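# Drawer kits by lit lamps, then return signalled kit

## Task

Some or all of the kits on the tray have a lit lamp beside them, each lamp a different colour. Place every kit with a lit lamp into its own drawer, using only drawers that were empty at the start, and close all drawers completely. Kits without a lit lamp stay on the tray. Later the signal tower shows one of those lamp colours. Return only the kit whose lamp showed that colour to the tray, then close every drawer completely again. Nothing may count as done if it stays in place only because the robot holds it. Finish by releasing everything and moving the arms away.

## Robot and tools

ROBOT. Two arms, left_arm and right_arm, each with 7 joints and a parallel gripper. The names are labels only and do not match the sides of a picture. Positions are reported in one shared world frame in metres: origin on the table top midway between the arms, +z up, +x out across the table, left_arm on the +y side.

TOOLS.
execute_actions takes "actions", a list holding zero or one item, plus an optional "pictures" boolean (pictures come by default). An empty list sends nothing and simply reports the state. A wait item is {"steps": N} with N up to 300; it returns after N control steps (1/30 s each) counted from the previous result. A motion item is {"rows": [...], "steps": N} with 1 to 15 rows and N up to 15 (default 15). Each row is used for one step; if there are fewer rows than steps the final row keeps being used. A refused call moves nothing.

ROW LAYOUT. Every row is a single flat list of 20 numbers covering both arms, even if only one moves: left_arm joints 1-7, then left gripper position, force_limit, speed; then right_arm joints 1-7, then right gripper position, force_limit, speed. Joint numbers are absolute target angles in radians (not offsets), in the same order the Joint positions line uses: waist [-2.744, 2.744], shoulder [-1.784, 1.784], upper arm roll [-2.901, 2.901], elbow [-3.042, -0.152], forearm roll [-2.807, 2.807], wrist pitch [0.544, 4.517], wrist roll [-3.016, 3.016]. True ends may sit up to 0.018 rad either way. A target more than 0.018 rad beyond a stated end, and further out than the current angle, gets the call refused; a target past the real end is clipped there and a "joint sent to its limit" line may appear (possibly about an earlier motion). Each step, a joint's target is capped at a lead from its measured angle: 0.248 rad for the first four joints, 0.677 forearm roll, 0.715 wrist pitch, 1.54 wrist roll; and if the targets would move the gripper over 70 mm from where it is, all are pulled back proportionally. So long moves need several calls.

GRIPPER NUMBERS, each in [-1, 1], absolute settings. position: +1 fully open (140 mm), pads touch near -0.8, -1 closes until blocked. force_limit: squeeze strength, roughly 14 N at -1, 60 N at 0, 107 N at +1. speed: roughly 30 mm/s at -1, 140 at 0, 250 at +1. To leave a gripper unchanged, repeat its previous three numbers, since 0 is a real command.

zoom_image: {"camera": name, "region": [x0, y0, x1, y1]} in pixels of that camera's latest image, top-left origin, at most 504x504. Cameras: cam_head_left and cam_head_right (896x504), cam_left_wrist and cam_right_wrist (616x616 fisheye). Calibration numbers were supplied but may be off by a few degrees and millimetres.

finished_scene: {"scene": number of the current scene}. Irreversible; the result reports success and gives the next task. Replying without any tool call ends everything.

RESULTS. The state line gives each gripper's end_effector_position (metres, point between closed pads) and end_effector_quat_wxyz; it can be slightly wrong, more at long reach. Fingers point along the gripper +z and close along its y; closed fingertips extend about 33 mm past the reported point (9 mm when open), and closing pushes the tips about 24 mm further out, so keep clearance above surfaces. object_status: 0 moving, 1 blocked while opening, 2 blocked while closing (a grasp), 3 reached target or pads met (a thin item may still be held). A grip is confirmed only by 2. position_measured is in counts: 3 open, 230 pads together, nonlinear. To squeeze harder while status is 2, raise force_limit and nudge position (e.g. -1 to -0.98). Joint positions and velocities come per arm; joint torques are raw drive output; external torques estimate outside load (including held weight and friction). "joint command not followed" means a clearance check altered targets; HELD marks steps where the row was not fully sent.

MOTION BETWEEN CALLS. Arms keep heading to the last row while you think or wait, until they settle or a step is HELD. Brief outside tugs on held parts or pushes on loose items can occur.

AVOID. Never let anything fall or be knocked off the table. Do not let the arms collide or press each other. A joint contact torque at its limit (waist 35, shoulder 35, upper arm roll 32, elbow 30, forearm roll 12, wrist pitch 12, wrist roll 12 N m), or an outside force of 40 N on an arm, its tool or its load, halts that arm for 10 s and cancels the rest of the call. Holding loads heats motors; a MOTOR HOT warning precedes a brake stop. Avoid drops, slips, slamming drawers and hard shoves; move smoothly. At the end, open the grippers and withdraw.

Each tool is called after ">>>" by a JSON object that holds its "method" and its "body".

## Session

>>> {"method": "execute_actions", "body": {"actions": []}}

Scene clock: 0.00 s of 15600.00 s.
left_arm: end_effector_position=(+0.4309, +0.6673, +0.3597) position_measured=3 object_status=3 end_effector_quat_wxyz=(+0.092, +0.914, -0.355, -0.172) | right_arm: end_effector_position=(+0.5271, -0.0817, +0.2502) position_measured=3 object_status=3 end_effector_quat_wxyz=(-0.390, +0.815, -0.409, +0.127)
Joint positions: left_arm=[ 0.48   0.203 -0.008 -1.428  0.146  1.266 -0.326] | right_arm=[ 0.733  0.017 -0.05  -2.264  1.415  2.995 -1.392]
Joint velocities: left_arm=[ 0.    -0.    -0.001 -0.001  0.002 -0.    -0.   ] | right_arm=[ 0.     0.     0.001  0.001 -0.    -0.001 -0.001]
Joint torques (N m, as the joint torque sensors report them, + toward a larger angle): no reading
External joint torques (N m, as the arm's controller estimates them; a push from outside toward a larger angle lowers the number): no reading

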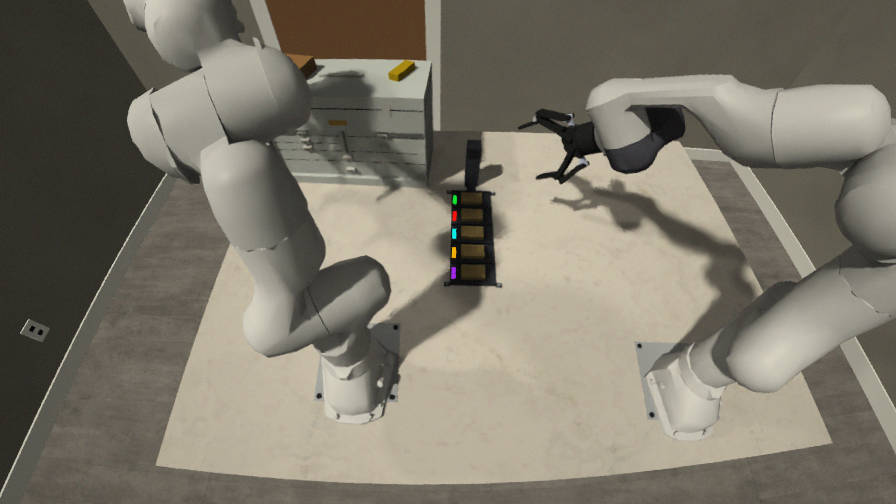

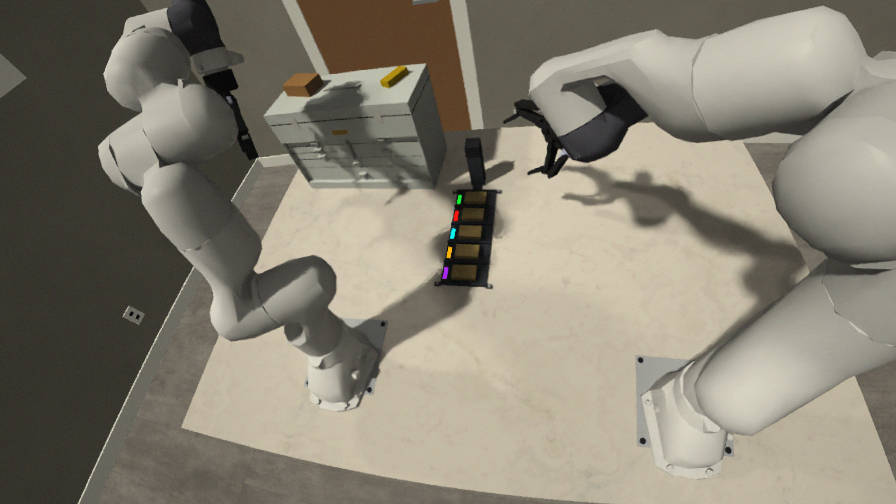

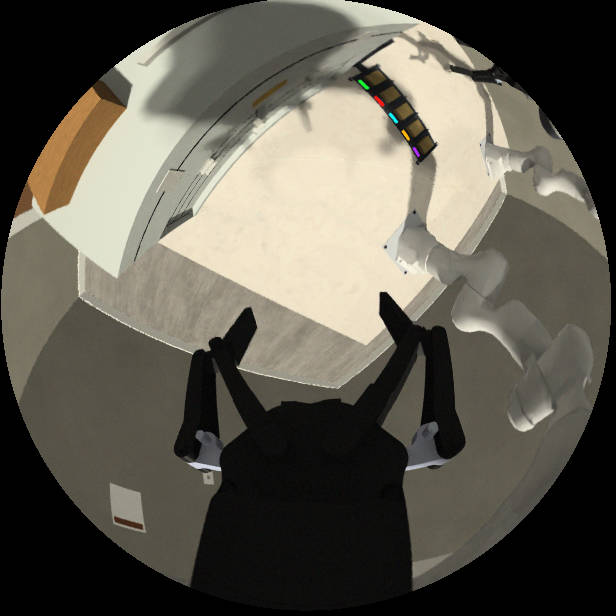

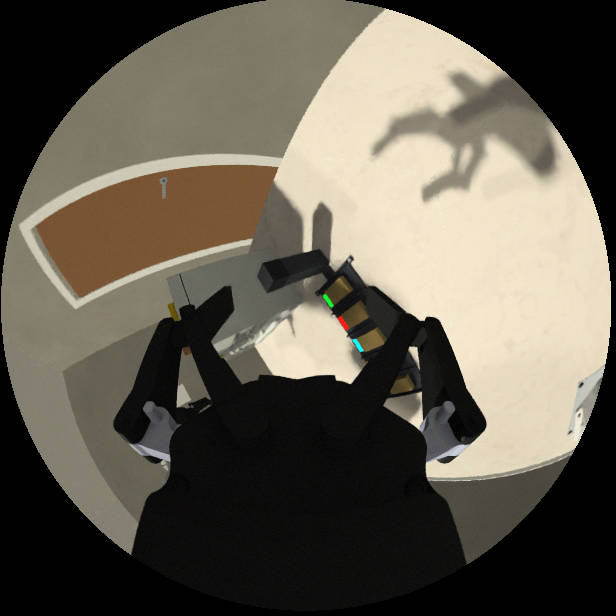

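>>> {"method": "zoom_image", "body": {"camera": "cam_head_right", "region": [250, 50, 530, 300]}}

>>> {"method": "zoom_image", "body": {"camera": "cam_head_left", "region": [250, 50, 530, 300]}}

Region (250, 50, 530, 300) of cam_head_right's 896x504 image, scaled by 1.800, with more detail than that image has; it fills the top 450 rows of this view, and the rest is white.

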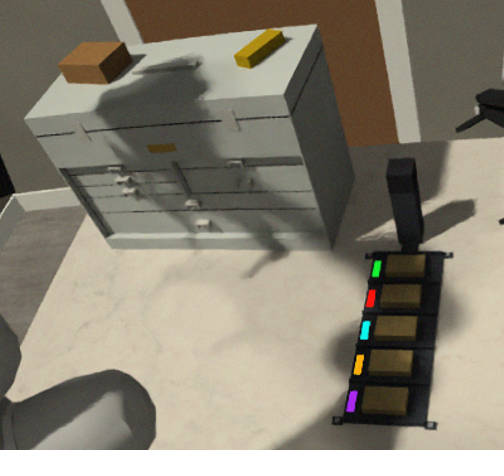

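Region (250, 50, 530, 300) of cam_head_left's 896x504 image, scaled by 1.800, with more detail than that image has; it fills the top 450 rows of this view, and the rest is white.

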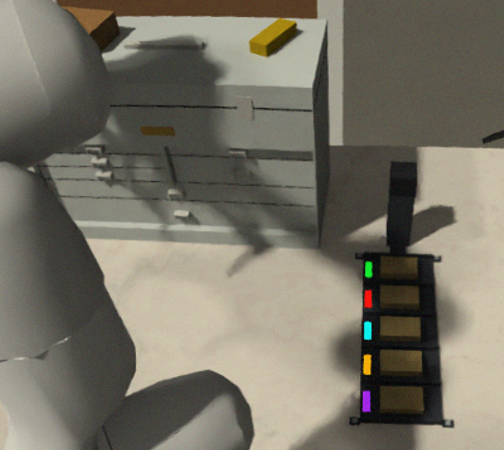

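>>> {"method": "execute_actions", "body": {"actions": [{"rows":[[1.3,-0.3,0,-2.2,0,1.9,-1.571,1,0,0, 0.733,-0.3,0,-2.264,0,3.4,-1.571,1,0,0]],"steps":15}], "pictures": false}}

>>> {"method": "execute_actions", "body": {"actions": [{"steps":60}], "pictures": false}}

Scene clock: 95.40 s of 15600.00 s.
left_arm: end_effector_position=(+0.2179, +0.8149, +0.3411) position_measured=3 object_status=3 end_effector_quat_wxyz=(-0.001, +0.961, +0.276, -0.015) | right_arm: end_effector_position=(+0.5496, -0.0745, +0.5047) position_measured=3 object_status=3 end_effector_quat_wxyz=(-0.340, +0.829, -0.070, +0.438)
Joint positions: left_arm=[ 1.085 -0.262  0.001 -2.041  0.023  1.759 -1.034] | right_arm=[ 0.732 -0.232 -0.016 -2.266  0.651  3.229 -1.457]
Joint velocities: left_arm=[ 1.229 -0.193  0.058 -0.964 -0.064  0.386 -0.926] | right_arm=[-0.    -0.358  0.063  0.034 -1.981  0.417 -0.149]
Joint torques (N m, as the joint torque sensors report them, + toward a larger angle): left_arm=[ -3.   -24.05  -4.48  26.34  -0.03   3.87  -0.31] | right_arm=[  0.69 -22.66  -0.3   23.97  -1.67   2.88  -0.19]
External joint torques (N m, as the arm's controller estimates them; a push from outside toward a larger angle lowers the number): left_arm=[ 1.91 -1.49 -0.67 -1.73 -0.55  0.79 -0.34] | right_arm=[-0.2  -2.   -0.21  1.38 -1.56  0.59 -0.22]
Steps of this call (steps 1 to 90: nothing new was sent; then 91.90 s passed at rest; steps 91 to 105: all 15 steps of this action). Readings (joint positions | what the end effector reports):
91: left_arm=[0.499 0.180 -0.018 -1.466 0.129 1.315 -0.381] | right_arm=[0.732 0.010 -0.048 -2.270 1.376 3.012 -1.396] | left_arm position_measured=3 object_status=3 | right_arm position_measured=3 object_status=3
92: left_arm=[0.527 0.149 -0.022 -1.507 0.113 1.365 -0.440] | right_arm=[0.732 -0.005 -0.045 -2.272 1.333 3.030 -1.400] | left_arm position_measured=3 object_status=3 | right_arm position_measured=3 object_status=3
94: left_arm=[0.598 0.076 -0.021 -1.589 0.087 1.456 -0.553] | right_arm=[0.732 -0.044 -0.039 -2.272 1.248 3.063 -1.409] | left_arm position_measured=3 object_status=3 | right_arm position_measured=3 object_status=3
98: left_arm=[0.767 -0.090 -0.011 -1.759 0.052 1.604 -0.760] | right_arm=[0.732 -0.124 -0.029 -2.270 1.071 3.123 -1.425] | left_arm position_measured=3 object_status=3 | right_arm position_measured=3 object_status=3
105: the state above

Scene clock: 97.40 s of 15600.00 s.
left_arm: end_effector_position=(+0.1266, +0.8383, +0.2941) position_measured=3 object_status=3 end_effector_quat_wxyz=(+0.001, +0.794, +0.608, -0.002) | right_arm: end_effector_position=(+0.4951, -0.0121, +0.6334) position_measured=3 object_status=3 end_effector_quat_wxyz=(-0.212, +0.715, +0.237, +0.622)
Joint positions: left_arm=[ 1.298 -0.298  0.003 -2.199  0.003  1.896 -1.563] | right_arm=[ 0.734 -0.301  0.    -2.263  0.004  3.397 -1.566]
Joint velocities: left_arm=[-0.001 -0.001  0.    -0.    -0.001 -0.    -0.003] | right_arm=[ 0.001 -0.002  0.001 -0.001 -0.001 -0.    -0.001]
Joint torques (N m, as the joint torque sensors report them, + toward a larger angle): left_arm=[  0.68 -21.84  -1.02  23.48   0.35   3.23  -0.32] | right_arm=[ -0.04 -22.24  -1.85  23.95  -0.19   3.24  -0.11]
External joint torques (N m, as the arm's controller estimates them; a push from outside toward a larger angle lowers the number): left_arm=[ 0.72 -0.1  -0.67 -0.93 -0.47  0.72 -0.32] | right_arm=[-0.16 -0.44 -1.69 -0.58 -0.97  0.53 -0.13]
Steps of this call (steps 1 to 60: the robot went on to your last target). Readings (joint positions | what the end effector reports):
1: left_arm=[1.130 -0.269 0.001 -2.074 0.020 1.775 -1.070] | right_arm=[0.732 -0.243 -0.015 -2.266 0.576 3.243 -1.462] | left_arm position_measured=3 object_status=3 | right_arm position_measured=3 object_status=3
2: left_arm=[1.176 -0.276 0.000 -2.108 0.017 1.794 -1.113] | right_arm=[0.732 -0.254 -0.013 -2.265 0.501 3.258 -1.468] | left_arm position_measured=3 object_status=3 | right_arm position_measured=3 object_status=3
4: left_arm=[1.250 -0.285 0.006 -2.162 0.012 1.825 -1.202] | right_arm=[0.732 -0.273 -0.009 -2.265 0.352 3.290 -1.481] | left_arm position_measured=3 object_status=3 | right_arm position_measured=3 object_status=3
8: left_arm=[1.296 -0.292 0.010 -2.196 0.007 1.862 -1.330] | right_arm=[0.733 -0.298 -0.001 -2.263 0.123 3.349 -1.511] | left_arm position_measured=3 object_status=3 | right_arm position_measured=3 object_status=3
60: the state above
All arms were judged still, so your last target was given up. Only a new action makes them travel on or press farther. Fingers that are still opening or closing keep moving.

>>> {"method": "execute_actions", "body": {"actions": [{"rows":[[1.3,-0.3,0,-2.2,0,1.9,-1.571,1,0,0, 1.05,0.35,0,-2.778,0,4.37,-1.571,1,0,0]],"steps":15}], "pictures": false}}

>>> {"method": "execute_actions", "body": {"actions": [{"steps":45}]}}

Scene clock: 115.30 s of 15600.00 s.
left_arm: end_effector_position=(+0.1266, +0.8383, +0.2941) position_measured=3 object_status=3 end_effector_quat_wxyz=(+0.001, +0.794, +0.608, -0.002) | right_arm: end_effector_position=(+0.3375, +0.0905, +0.2720) position_measured=3 object_status=3 end_effector_quat_wxyz=(-0.256, +0.736, +0.361, +0.513)
Joint positions: left_arm=[ 1.298 -0.298  0.003 -2.199  0.003  1.896 -1.564] | right_arm=[ 1.007  0.141 -0.    -2.666  0.005  4.028 -1.566]
Joint velocities: left_arm=[-0.001 -0.001  0.     0.    -0.001  0.    -0.   ] | right_arm=[ 0.251  1.309  0.016 -0.68  -0.002  0.998  0.   ]
Joint torques (N m, as the joint torque sensors report them, + toward a larger angle): left_arm=[  0.6  -22.36  -1.41  22.76   0.35   3.26  -0.27] | right_arm=[ -0.59 -36.71  -0.52  18.08  -0.38   4.42   0.02]
External joint torques (N m, as the arm's controller estimates them; a push from outside toward a larger angle lowers the number): left_arm=[ 0.61 -0.62 -1.09 -1.69 -0.48  0.74 -0.27] | right_arm=[ 1.32  0.02  0.97 -1.3  -0.92  0.63 -0.01]
Steps of this call (steps 1 to 90: nothing new was sent; then 14.40 s passed at rest; steps 91 to 105: all 15 steps of this action). Readings (joint positions | what the end effector reports):
91: left_arm=[1.298 -0.298 0.003 -2.199 0.003 1.896 -1.564] | right_arm=[0.751 -0.294 -0.008 -2.276 0.005 3.439 -1.566] | left_arm position_measured=3 object_status=3 | right_arm position_measured=3 object_status=3
92: left_arm=[1.298 -0.298 0.003 -2.199 0.003 1.896 -1.564] | right_arm=[0.773 -0.278 -0.010 -2.297 0.005 3.483 -1.566] | left_arm position_measured=3 object_status=3 | right_arm position_measured=3 object_status=3
94: left_arm=[1.298 -0.298 0.003 -2.199 0.003 1.896 -1.564] | right_arm=[0.822 -0.231 -0.010 -2.345 0.005 3.566 -1.566] | left_arm position_measured=3 object_status=3 | right_arm position_measured=3 object_status=3
98: left_arm=[1.298 -0.298 0.003 -2.199 0.003 1.896 -1.564] | right_arm=[0.915 -0.114 -0.006 -2.460 0.005 3.755 -1.566] | left_arm position_measured=3 object_status=3 | right_arm position_measured=3 object_status=3
105: the state above

Scene clock: 116.80 s of 15600.00 s.
left_arm: end_effector_position=(+0.1266, +0.8383, +0.2941) position_measured=3 object_status=3 end_effector_quat_wxyz=(+0.001, +0.794, +0.608, -0.002) | right_arm: end_effector_position=(+0.2831, +0.0607, +0.1974) position_measured=3 object_status=3 end_effector_quat_wxyz=(-0.269, +0.723, +0.374, +0.514)
Joint positions: left_arm=[ 1.298 -0.298  0.003 -2.199  0.003  1.896 -1.564] | right_arm=[ 1.048  0.351  0.001 -2.778  0.003  4.366 -1.566]
Joint velocities: left_arm=[ 0.    -0.001 -0.001 -0.001  0.001 -0.     0.001] | right_arm=[-0.001 -0.001 -0.     0.     0.001 -0.     0.   ]
Joint torques (N m, as the joint torque sensors report them, + toward a larger angle): left_arm=[  0.9  -22.28  -1.62  22.33   0.32   3.26  -0.27] | right_arm=[  1.97 -30.56  -1.11   8.84  -0.86   3.54  -0.15]
External joint torques (N m, as the arm's controller estimates them; a push from outside toward a larger angle lowers the number): left_arm=[ 0.87 -0.52 -1.33 -2.09 -0.51  0.74 -0.27] | right_arm=[ 2.   -2.13 -1.43 -0.45 -0.87  0.47 -0.18]
Steps of this call (steps 1 to 45: the robot went on to your last target). Readings (joint positions | what the end effector reports):
1: left_arm=[1.298 -0.298 0.003 -2.199 0.003 1.896 -1.564] | right_arm=[1.017 0.188 -0.000 -2.690 0.005 4.071 -1.566] | left_arm position_measured=3 object_status=3 | right_arm position_measured=3 object_status=3
2: left_arm=[1.298 -0.298 0.003 -2.199 0.003 1.896 -1.564] | right_arm=[1.026 0.239 -0.000 -2.716 0.004 4.122 -1.566] | left_arm position_measured=3 object_status=3 | right_arm position_measured=3 object_status=3
4: left_arm=[1.298 -0.298 0.003 -2.199 0.003 1.896 -1.564] | right_arm=[1.040 0.317 0.001 -2.758 0.003 4.198 -1.566] | left_arm position_measured=3 object_status=3 | right_arm position_measured=3 object_status=3
8: left_arm=[1.298 -0.298 0.003 -2.199 0.003 1.896 -1.564] | right_arm=[1.047 0.351 0.001 -2.778 0.003 4.288 -1.566] | left_arm position_measured=3 object_status=3 | right_arm position_measured=3 object_status=3
45: the state above
All arms were judged still, so your last target was given up. Only a new action makes them travel on or press farther. Fingers that are still opening or closing keep moving.
camera_calibration (this result's frames):
cam_left_wrist: T_world_to_cam=[[0.909936, -0.410818, -0.0569642, 0.254139], [-0.350568, -0.835232, 0.423662, 0.633031], [-0.221626, -0.365536, -0.904027, 0.790924], [0, 0, 0, 1]] pos_world=[0.16596, 0.922244, 0.461302]
cam_right_wrist: T_world_to_cam=[[0.809182, -0.587558, -0.000815389, -0.196189], [-0.39357, -0.540991, -0.743257, 0.2823], [0.436265, 0.601751, -0.669005, 0.148253], [0, 0, 0, 1]] pos_world=[0.205179, -0.0517616, 0.308843]

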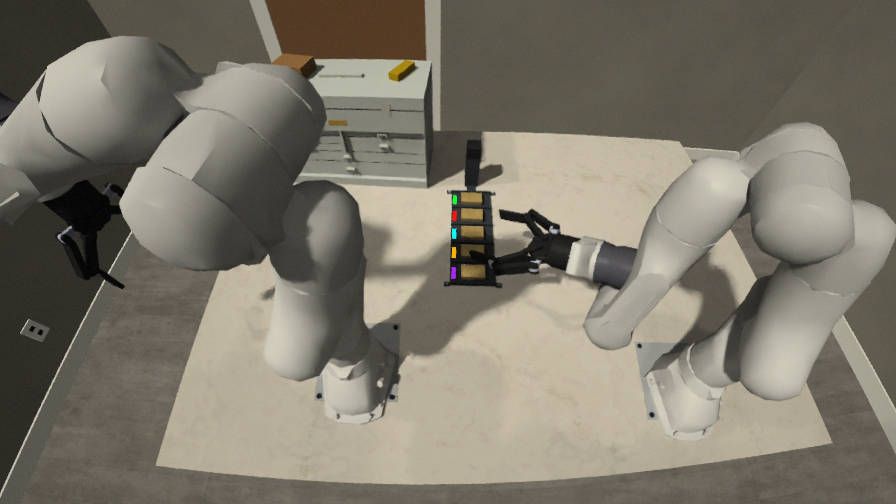

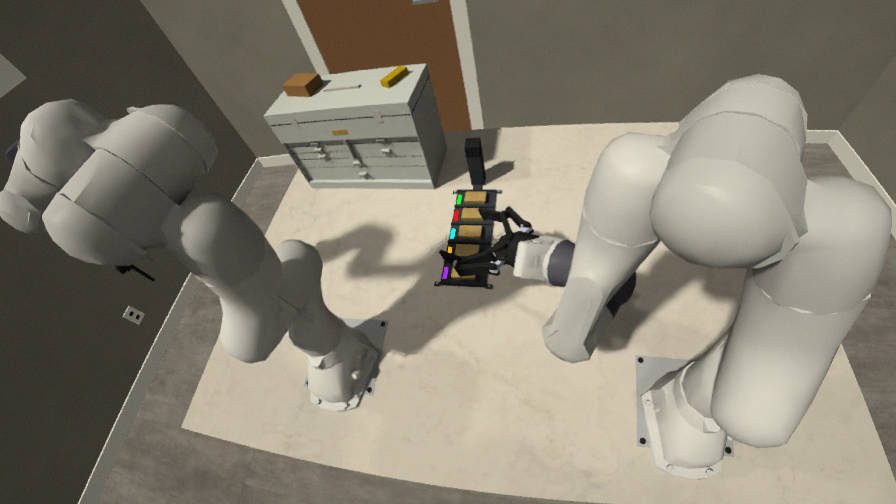

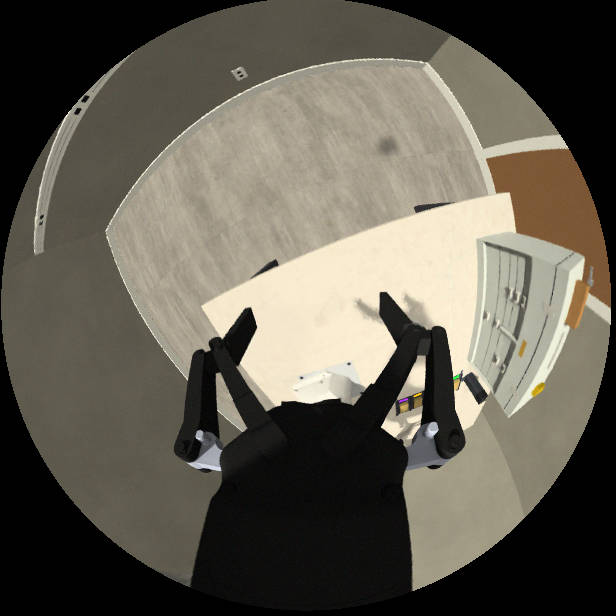

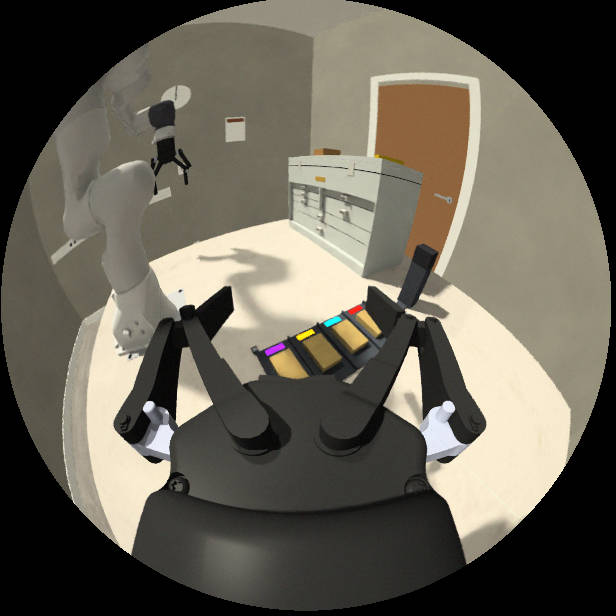

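>>> {"method": "zoom_image", "body": {"camera": "cam_right_wrist", "region": [270, 140, 440, 290]}}

>>> {"method": "zoom_image", "body": {"camera": "cam_head_right", "region": [260, 100, 460, 200]}}

>>> {"method": "zoom_image", "body": {"camera": "cam_left_wrist", "region": [430, 220, 610, 430]}}

Region (270, 140, 440, 290) of cam_right_wrist's 616x616 image, scaled by 2.965, with more detail than that image has; it fills the top 445 rows of this view, and the rest is white.

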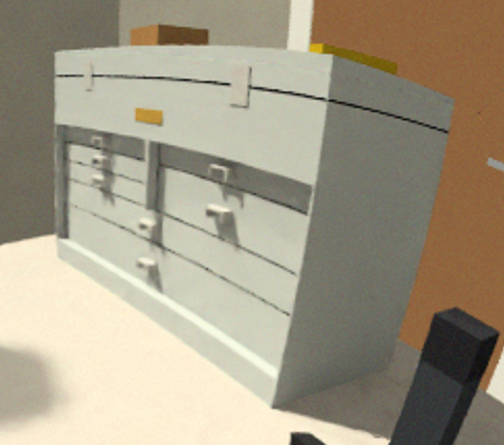

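Region (260, 100, 460, 200) of cam_head_right's 896x504 image, scaled by 2.520, with more detail than that image has.

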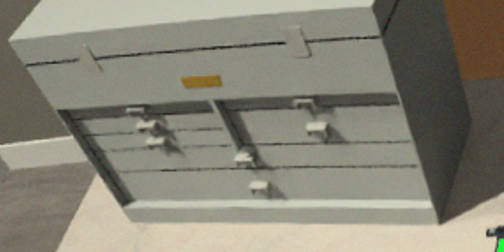

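Region (430, 220, 610, 430) of cam_left_wrist's 616x616 image, scaled by 2.400, with more detail than that image has; it fills the left 432 columns of this view, and the rest is white.

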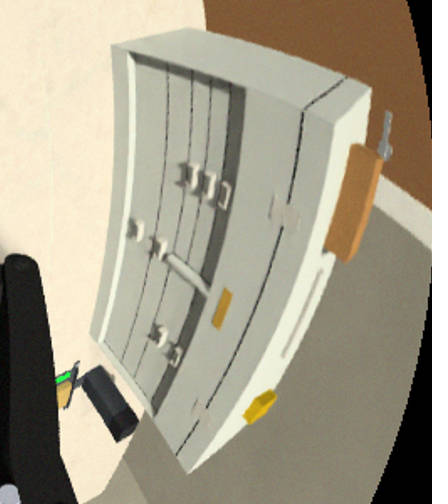

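>>> {"method": "execute_actions", "body": {"actions": [{"rows":[[1.3,0.58,0,-2.7085,0.544,4.33,-1.571,-0.16,0,0, 1.05,0.35,0,-2.778,0,4.37,-1.571,1,0,0]],"steps":15}], "pictures": false}}

>>> {"method": "execute_actions", "body": {"actions": [{"steps":40}], "pictures": false}}

>>> {"method": "execute_actions", "body": {"actions": [{"rows":[[0.4437,0.58,0,-2.7085,0.544,4.33,-1.571,-0.16,0,0, 1.05,0.35,0,-2.778,0,4.37,-1.571,1,0,0]],"steps":15}], "pictures": false}}

>>> {"method": "execute_actions", "body": {"actions": [{"steps":30}]}}

Scene clock: 219.73 s of 15600.00 s.
left_arm: end_effector_position=(+0.0869, +0.8270, +0.0317) position_measured=149 object_status=3 end_effector_quat_wxyz=(-0.062, +0.882, +0.459, -0.087) | right_arm: end_effector_position=(+0.2831, +0.0607, +0.1975) position_measured=3 object_status=3 end_effector_quat_wxyz=(-0.269, +0.723, +0.374, +0.514)
Joint positions: left_arm=[ 1.295  0.067 -0.001 -2.552  0.393  2.556 -1.559] | right_arm=[ 1.048  0.351  0.001 -2.778  0.003  4.367 -1.566]
Joint velocities: left_arm=[-0.    -0.002 -0.     0.    -0.001 -0.001  0.001] | right_arm=[-0.001 -0.    -0.001  0.    -0.001 -0.     0.002]
Joint torques (N m, as the joint torque sensors report them, + toward a larger angle): left_arm=[  0.76 -22.1    2.31  15.6    0.46   3.13  -0.16] | right_arm=[  1.62 -30.4   -1.34   8.68  -0.84   3.52  -0.17]
External joint torques (N m, as the arm's controller estimates them; a push from outside toward a larger angle lowers the number): left_arm=[ 0.69  6.44  2.2  -2.75  0.21  0.88 -0.15] | right_arm=[ 1.72 -2.01 -1.6  -0.56 -0.87  0.44 -0.19]
FORCE FAULT: contact force on the left arm reached its limit, and that arm stopped for 10 seconds. The contact can be on any part of that arm, not only on its tool. That arm's remaining commands of this call were not run. That arm holds still and accepts commands again. Move the arm away from the contact; if what it grips holds it there, let go first. Pushing or pulling that hard again can fault the arm again.
The stop of the left arm began at step 104 of this call (marked STOPPED below). From that step on that arm followed nothing that you had sent. 2 of its steps, steps kept back included, did not run and will not run. Nothing is kept back now, and the robot has no last target.
Steps of this call (steps 1 to 90: nothing new was sent; then 89.47 s passed at rest; steps 91 to 105: all 15 steps of this action; steps 106 to 404: the stop continued). Readings (joint positions | what the end effector reports):
91: left_arm=[1.297 -0.292 0.002 -2.211 0.039 1.934 -1.564] | right_arm=[1.048 0.351 0.001 -2.778 0.003 4.367 -1.566] | left_arm position_measured=3 object_status=0 | right_arm position_measured=3 object_status=3
92: left_arm=[1.297 -0.274 0.002 -2.230 0.079 1.978 -1.564] | right_arm=[1.048 0.351 0.001 -2.778 0.003 4.367 -1.566] | left_arm position_measured=10 object_status=0 | right_arm position_measured=3 object_status=3
94: left_arm=[1.297 -0.224 0.002 -2.280 0.155 2.070 -1.564] | right_arm=[1.048 0.351 0.001 -2.778 0.003 4.367 -1.566] | left_arm position_measured=25 object_status=0 | right_arm position_measured=3 object_status=3
98: left_arm=[1.298 -0.099 0.002 -2.402 0.284 2.277 -1.564] | right_arm=[1.048 0.351 0.001 -2.778 0.003 4.367 -1.566] | left_arm position_measured=55 object_status=0 | right_arm position_measured=3 object_status=3
104: left_arm=[1.297 0.060 0.001 -2.546 0.395 2.545 -1.559] | right_arm=[1.048 0.351 0.001 -2.778 0.003 4.367 -1.566] | left_arm position_measured=100 object_status=0 | right_arm position_measured=3 object_status=3 STOPPED (the left arm)
404: the state above

Scene clock: 219.77 s of 15600.00 s.
left_arm: end_effector_position=(+0.0869, +0.8270, +0.0317) position_measured=149 object_status=3 end_effector_quat_wxyz=(-0.062, +0.882, +0.459, -0.087) | right_arm: end_effector_position=(+0.2831, +0.0607, +0.1975) position_measured=3 object_status=3 end_effector_quat_wxyz=(-0.269, +0.723, +0.374, +0.514)
Joint positions: left_arm=[ 1.295  0.067 -0.001 -2.552  0.393  2.556 -1.559] | right_arm=[ 1.048  0.351  0.001 -2.778  0.003  4.367 -1.566]
Joint velocities: left_arm=[-0.    -0.     0.    -0.    -0.    -0.     0.001] | right_arm=[-0.001  0.     0.    -0.001 -0.001 -0.    -0.001]
Joint torques (N m, as the joint torque sensors report them, + toward a larger angle): left_arm=[  1.28 -22.34   2.01  14.69   0.58   3.13  -0.23] | right_arm=[  1.85 -29.73  -1.35   8.95  -0.9    3.42  -0.19]
External joint torques (N m, as the arm's controller estimates them; a push from outside toward a larger angle lowers the number): left_arm=[ 1.27  5.91  1.96 -3.52  0.33  0.91 -0.22] | right_arm=[ 1.82 -1.38 -1.73 -0.25 -0.91  0.35 -0.21]
A stop began in an earlier call of the same reply, so what this call sent did not run. Send another action.
Steps of this call (step 1: nothing new was sent). Readings (joint positions | what the end effector reports):
1: the state above

Scene clock: 219.80 s of 15600.00 s.
left_arm: end_effector_position=(+0.0869, +0.8270, +0.0317) position_measured=149 object_status=3 end_effector_quat_wxyz=(-0.062, +0.882, +0.459, -0.087) | right_arm: end_effector_position=(+0.2831, +0.0607, +0.1975) position_measured=3 object_status=3 end_effector_quat_wxyz=(-0.269, +0.723, +0.374, +0.514)
Joint positions: left_arm=[ 1.295  0.067 -0.001 -2.552  0.393  2.556 -1.559] | right_arm=[ 1.048  0.351  0.001 -2.778  0.003  4.367 -1.566]
Joint velocities: left_arm=[-0.001 -0.001  0.     0.     0.    -0.     0.   ] | right_arm=[ 0.001 -0.001  0.001  0.    -0.     0.     0.   ]
Joint torques (N m, as the joint torque sensors report them, + toward a larger angle): left_arm=[  1.69 -21.67   2.07  14.8    0.62   3.13  -0.09] | right_arm=[  1.42 -30.41  -1.11   9.36  -0.91   3.52  -0.11]
External joint torques (N m, as the arm's controller estimates them; a push from outside toward a larger angle lowers the number): left_arm=[ 1.7   6.7   2.04 -3.49  0.36  0.89 -0.08] | right_arm=[ 1.35 -1.95 -1.51  0.09 -0.9   0.43 -0.13]
A stop began in an earlier call of the same reply, so what this call sent did not run. Send another action.
Steps of this call (step 1: nothing new was sent). Readings (joint positions | what the end effector reports):
1: the state above

Scene clock: 219.83 s of 15600.00 s.
left_arm: end_effector_position=(+0.0869, +0.8270, +0.0317) position_measured=149 object_status=3 end_effector_quat_wxyz=(-0.062, +0.882, +0.459, -0.087) | right_arm: end_effector_position=(+0.2831, +0.0607, +0.1975) position_measured=3 object_status=3 end_effector_quat_wxyz=(-0.269, +0.723, +0.374, +0.514)
Joint positions: left_arm=[ 1.295  0.067 -0.001 -2.552  0.393  2.556 -1.559] | right_arm=[ 1.048  0.351  0.001 -2.778  0.003  4.367 -1.566]
Joint velocities: left_arm=[-0.001 -0.002 -0.002 -0.001 -0.     0.001  0.   ] | right_arm=[-0.     0.001 -0.    -0.     0.001 -0.    -0.001]
Joint torques (N m, as the joint torque sensors report them, + toward a larger angle): left_arm=[  1.51 -22.01   2.22  14.89   0.56   3.1   -0.19] | right_arm=[  1.5  -29.98  -0.96   9.41  -0.91   3.52  -0.16]
External joint torques (N m, as the arm's controller estimates them; a push from outside toward a larger angle lowers the number): left_arm=[ 1.57  6.33  2.24 -3.36  0.3   0.86 -0.18] | right_arm=[ 1.57 -1.67 -1.24  0.21 -0.94  0.45 -0.18]
A stop began in an earlier call of the same reply, so what this call sent did not run. Send another action.
Steps of this call (step 1: nothing new was sent). Readings (joint positions | what the end effector reports):
1: the state above
camera_calibration (this result's frames):
cam_left_wrist: T_world_to_cam=[[0.686733, -0.690723, -0.226493, 0.526974], [-0.5147, -0.68207, 0.519484, 0.605434], [-0.513304, -0.240171, -0.823916, 0.459965], [0, 0, 0, 1]] pos_world=[0.185828, 0.887411, 0.183815]
cam_right_wrist: T_world_to_cam=[[0.80925, -0.587464, -0.000818083, -0.196144], [-0.393355, -0.540823, -0.743493, 0.282371], [0.436333, 0.601993, -0.668743, 0.148242], [0, 0, 0, 1]] pos_world=[0.205119, -0.0517554, 0.308916]

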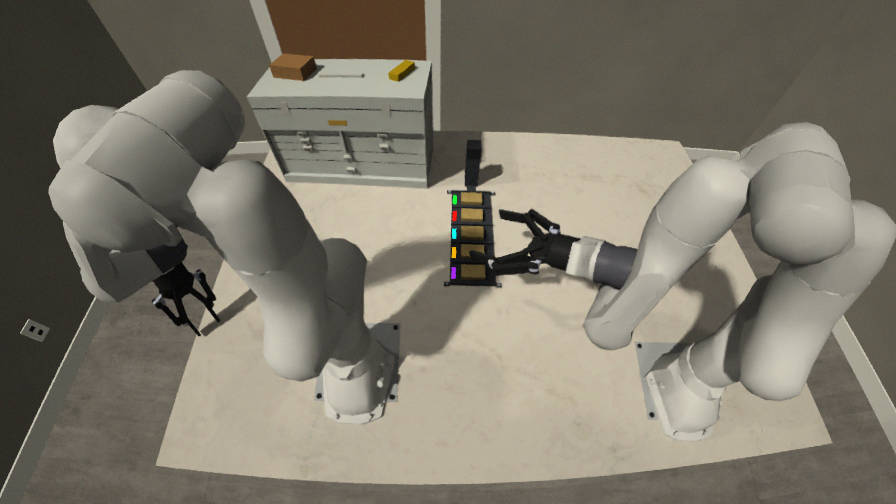

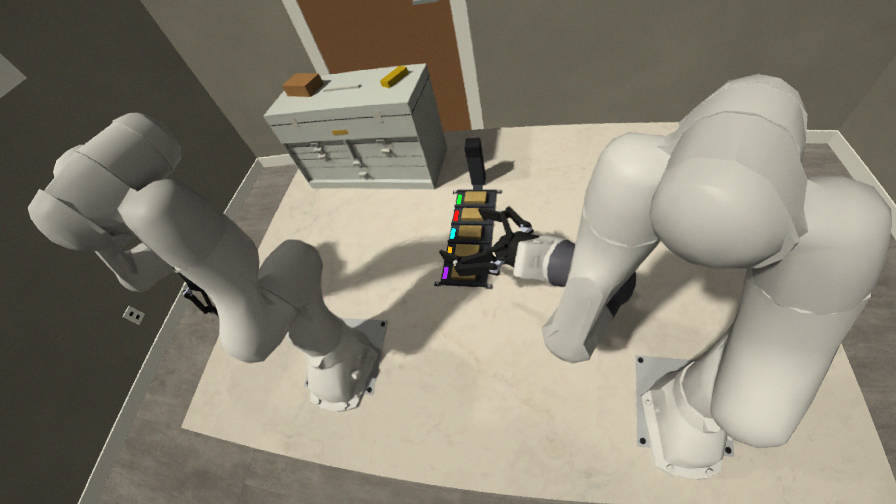

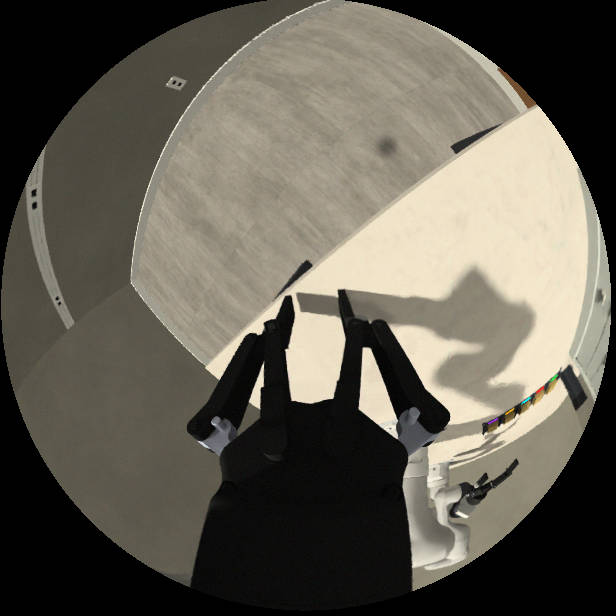

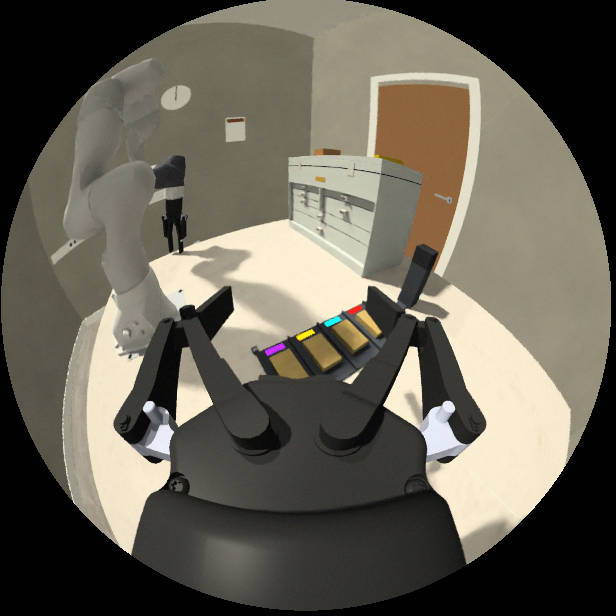

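Lesson: sequence carefully. Lift first, swing wrist, then lower.

>>> {"method": "execute_actions", "body": {"actions": [{"rows":[[1.3,-0.1,0,-2.552,0.393,2.556,-1.571,-0.16,0,0, 1.05,0.35,0,-2.778,0,4.37,-1.571,1,0,0],[1.3,-0.1,0,-2.552,0.393,2.556,-1.571,-0.16,0,0, 1.05,0.35,0,-2.778,0,4.37,-1.571,1,0,0],[1.3,-0.1,0,-2.552,0.393,2.556,-1.571,-0.16,0,0, 1.05,0.35,0,-2.778,0,4.37,-1.571,1,0,0],[1.3,-0.1,0,-2.552,0.393,2.556,-1.571,-0.16,0,0, 1.05,0.35,0,-2.778,0,4.37,-1.571,1,0,0],[1.3,-0.1,0,-2.552,0.393,2.556,-1.571,-0.16,0,0, 1.05,0.35,0,-2.778,0,4.37,-1.571,1,0,0],[1.3,-0.1,0,-2.552,0.544,4.33,-1.571,-0.16,0,0, 1.05,0.35,0,-2.778,0,4.37,-1.571,1,0,0]],"steps":15}], "pictures": false}}

>>> {"method": "execute_actions", "body": {"actions": [{"steps":40}], "pictures": false}}

>>> {"method": "execute_actions", "body": {"actions": [{"rows":[[1.3,0.58,0,-2.7085,0.544,4.33,-1.571,-0.16,0,0, 1.05,0.35,0,-2.778,0,4.37,-1.571,1,0,0]],"steps":15}], "pictures": false}}

>>> {"method": "execute_actions", "body": {"actions": [{"steps":30}], "pictures": false}}

Scene clock: 241.43 s of 15600.00 s.
left_arm: end_effector_position=(+0.1661, +0.9499, +0.1638) position_measured=149 object_status=3 end_effector_quat_wxyz=(-0.217, +0.879, +0.408, +0.115) | right_arm: end_effector_position=(+0.2831, +0.0607, +0.1975) position_measured=3 object_status=3 end_effector_quat_wxyz=(-0.269, +0.723, +0.374, +0.514)
Joint positions: left_arm=[ 1.298 -0.091 -0.001 -2.548  0.466  2.922 -1.561] | right_arm=[ 1.048  0.351  0.001 -2.778  0.003  4.367 -1.566]
Joint velocities: left_arm=[ 0.    -0.01   0.001  0.001  0.142  1.048  0.   ] | right_arm=[-0.     0.001 -0.    -0.     0.001 -0.     0.   ]
Joint torques (N m, as the joint torque sensors report them, + toward a larger angle): left_arm=[ -0.56 -26.8    0.59  20.64   0.72   3.88  -0.03] | right_arm=[  1.4  -30.23  -1.18   8.87  -0.89   3.52  -0.15]
External joint torques (N m, as the arm's controller estimates them; a push from outside toward a larger angle lowers the number): left_arm=[-0.64 -0.93  0.53 -0.62  0.87  1.15 -0.02] | right_arm=[ 1.43 -1.89 -1.5  -0.32 -0.9   0.44 -0.17]
Steps of this call (steps 1 to 90: nothing new was sent; then 18.10 s passed at rest; steps 91 to 105: all 15 steps of this action). Readings (joint positions | what the end effector reports):
91: left_arm=[1.295 0.047 -0.001 -2.559 0.393 2.554 -1.559] | right_arm=[1.048 0.351 0.001 -2.778 0.003 4.367 -1.566] | left_arm position_measured=149 object_status=3 | right_arm position_measured=3 object_status=3
92: left_arm=[1.295 0.012 -0.001 -2.563 0.393 2.552 -1.560] | right_arm=[1.048 0.351 0.001 -2.778 0.003 4.367 -1.566] | left_arm position_measured=149 object_status=3 | right_arm position_measured=3 object_status=3
94: left_arm=[1.296 -0.053 -0.001 -2.556 0.393 2.553 -1.561] | right_arm=[1.048 0.351 0.001 -2.778 0.003 4.367 -1.566] | left_arm position_measured=149 object_status=3 | right_arm position_measured=3 object_status=3
98: left_arm=[1.298 -0.089 -0.001 -2.547 0.420 2.663 -1.561] | right_arm=[1.048 0.351 0.001 -2.778 0.003 4.367 -1.566] | left_arm position_measured=149 object_status=3 | right_arm position_measured=3 object_status=3
105: the state above

Scene clock: 242.77 s of 15600.00 s.
left_arm: end_effector_position=(+0.3282, +0.9359, +0.5491) position_measured=149 object_status=3 end_effector_quat_wxyz=(-0.421, +0.625, +0.150, +0.640) | right_arm: end_effector_position=(+0.2831, +0.0607, +0.1975) position_measured=3 object_status=3 end_effector_quat_wxyz=(-0.269, +0.723, +0.374, +0.514)
Joint positions: left_arm=[ 1.298 -0.099 -0.001 -2.55   0.54   4.281 -1.563] | right_arm=[ 1.048  0.351  0.001 -2.778  0.003  4.367 -1.566]
Joint velocities: left_arm=[-0.    -0.    -0.001 -0.003  0.005  0.275 -0.002] | right_arm=[ 0.002  0.001  0.     0.002 -0.    -0.001 -0.   ]
Joint torques (N m, as the joint torque sensors report them, + toward a larger angle): left_arm=[  1.07 -24.76   1.36  18.42   0.39   2.44  -0.25] | right_arm=[  1.56 -29.91  -0.68   9.06  -0.9    3.5   -0.22]
External joint torques (N m, as the arm's controller estimates them; a push from outside toward a larger angle lowers the number): left_arm=[ 1.07 -0.99  1.28 -1.25  0.99  0.74 -0.26] | right_arm=[ 1.46 -1.55 -1.12 -0.19 -0.89  0.43 -0.24]
Steps of this call (steps 1 to 40: the robot went on to your last target). Readings (joint positions | what the end effector reports):
1: left_arm=[1.298 -0.091 -0.001 -2.548 0.471 2.960 -1.561] | right_arm=[1.048 0.351 0.001 -2.778 0.003 4.367 -1.566] | left_arm position_measured=149 object_status=3 | right_arm position_measured=3 object_status=3
2: left_arm=[1.298 -0.091 -0.001 -2.548 0.475 2.997 -1.561] | right_arm=[1.048 0.351 0.001 -2.778 0.003 4.367 -1.566] | left_arm position_measured=149 object_status=3 | right_arm position_measured=3 object_status=3
4: left_arm=[1.298 -0.092 -0.001 -2.548 0.483 3.071 -1.561] | right_arm=[1.048 0.351 0.001 -2.778 0.003 4.367 -1.566] | left_arm position_measured=149 object_status=3 | right_arm position_measured=3 object_status=3
8: left_arm=[1.298 -0.092 -0.001 -2.548 0.496 3.219 -1.561] | right_arm=[1.048 0.351 0.001 -2.778 0.003 4.367 -1.566] | left_arm position_measured=149 object_status=3 | right_arm position_measured=3 object_status=3
40: the state above

Scene clock: 243.27 s of 15600.00 s.
left_arm: end_effector_position=(+0.3259, +0.9247, +0.2298) position_measured=149 object_status=3 end_effector_quat_wxyz=(-0.254, +0.751, +0.281, +0.542) | right_arm: end_effector_position=(+0.2831, +0.0607, +0.1975) position_measured=3 object_status=3 end_effector_quat_wxyz=(-0.269, +0.723, +0.374, +0.514)
Joint positions: left_arm=[ 1.298  0.327 -0.001 -2.68   0.54   4.307 -1.563] | right_arm=[ 1.048  0.351  0.001 -2.778  0.003  4.367 -1.566]
Joint velocities: left_arm=[ 0.001  1.031  0.001 -0.126 -0.     0.003  0.001] | right_arm=[-0.    -0.001 -0.    -0.     0.001 -0.     0.   ]
Joint torques (N m, as the joint torque sensors report them, + toward a larger angle): left_arm=[ -0.01 -35.86   0.33  11.14   0.44   4.45  -0.06] | right_arm=[  1.81 -30.23  -1.15   8.97  -0.87   3.52  -0.19]
External joint torques (N m, as the arm's controller estimates them; a push from outside toward a larger angle lowers the number): left_arm=[-0.05  1.37  0.57 -1.38  0.54  0.65 -0.08] | right_arm=[ 1.84 -1.8  -1.46 -0.28 -0.89  0.44 -0.21]
Steps of this call (steps 1 to 15: all 15 steps of this action). Readings (joint positions | what the end effector reports):
1: left_arm=[1.298 -0.090 -0.001 -2.555 0.540 4.287 -1.563] | right_arm=[1.048 0.351 0.001 -2.778 0.003 4.367 -1.566] | left_arm position_measured=149 object_status=3 | right_arm position_measured=3 object_status=3
2: left_arm=[1.298 -0.070 -0.001 -2.567 0.540 4.290 -1.563] | right_arm=[1.048 0.351 0.001 -2.778 0.003 4.367 -1.566] | left_arm position_measured=149 object_status=3 | right_arm position_measured=3 object_status=3
4: left_arm=[1.298 -0.020 -0.001 -2.594 0.540 4.293 -1.563] | right_arm=[1.048 0.351 0.001 -2.778 0.003 4.367 -1.566] | left_arm position_measured=149 object_status=3 | right_arm position_measured=3 object_status=3
8: left_arm=[1.298 0.094 -0.001 -2.637 0.540 4.299 -1.563] | right_arm=[1.048 0.351 0.001 -2.778 0.003 4.367 -1.566] | left_arm position_measured=149 object_status=3 | right_arm position_measured=3 object_status=3
15: the state above

Scene clock: 244.27 s of 15600.00 s.
left_arm: end_effector_position=(+0.3118, +0.8691, +0.0813) position_measured=149 object_status=3 end_effector_quat_wxyz=(-0.162, +0.793, +0.341, +0.479) | right_arm: end_effector_position=(+0.2831, +0.0607, +0.1975) position_measured=3 object_status=3 end_effector_quat_wxyz=(-0.269, +0.723, +0.374, +0.514)
Joint positions: left_arm=[ 1.298  0.578 -0.001 -2.71   0.541  4.326 -1.564] | right_arm=[ 1.048  0.351  0.001 -2.778  0.003  4.367 -1.566]
Joint velocities: left_arm=[ 0.    -0.002  0.    -0.001 -0.002  0.     0.002] | right_arm=[ 0.     0.     0.     0.    -0.001 -0.001  0.   ]
Joint torques (N m, as the joint torque sensors report them, + toward a larger angle): left_arm=[  1.4  -30.8   -0.13   6.19   1.01   4.02  -0.29] | right_arm=[  1.63 -30.3   -1.19   9.22  -0.86   3.46  -0.14]
External joint torques (N m, as the arm's controller estimates them; a push from outside toward a larger angle lowers the number): left_arm=[ 1.37  0.81  0.3   0.04  0.88  0.65 -0.32] | right_arm=[ 1.63 -1.87 -1.53 -0.01 -0.87  0.39 -0.16]
Steps of this call (steps 1 to 30: the robot went on to your last target). Readings (joint positions | what the end effector reports):
1: left_arm=[1.298 0.363 -0.001 -2.683 0.540 4.308 -1.563] | right_arm=[1.048 0.351 0.001 -2.778 0.003 4.367 -1.566] | left_arm position_measured=149 object_status=3 | right_arm position_measured=3 object_status=3
2: left_arm=[1.298 0.399 -0.001 -2.686 0.540 4.309 -1.563] | right_arm=[1.048 0.351 0.001 -2.778 0.003 4.367 -1.566] | left_arm position_measured=149 object_status=3 | right_arm position_measured=3 object_status=3
4: left_arm=[1.298 0.471 -0.001 -2.693 0.540 4.313 -1.563] | right_arm=[1.048 0.351 0.001 -2.778 0.003 4.367 -1.566] | left_arm position_measured=149 object_status=3 | right_arm position_measured=3 object_status=3
8: left_arm=[1.298 0.568 -0.001 -2.710 0.541 4.316 -1.563] | right_arm=[1.048 0.351 0.001 -2.778 0.003 4.367 -1.566] | left_arm position_measured=149 object_status=3 | right_arm position_measured=3 object_status=3
30: the state above
All arms were judged still, so your last target was given up. Only a new action makes them travel on or press farther. Fingers that are still opening or closing keep moving.


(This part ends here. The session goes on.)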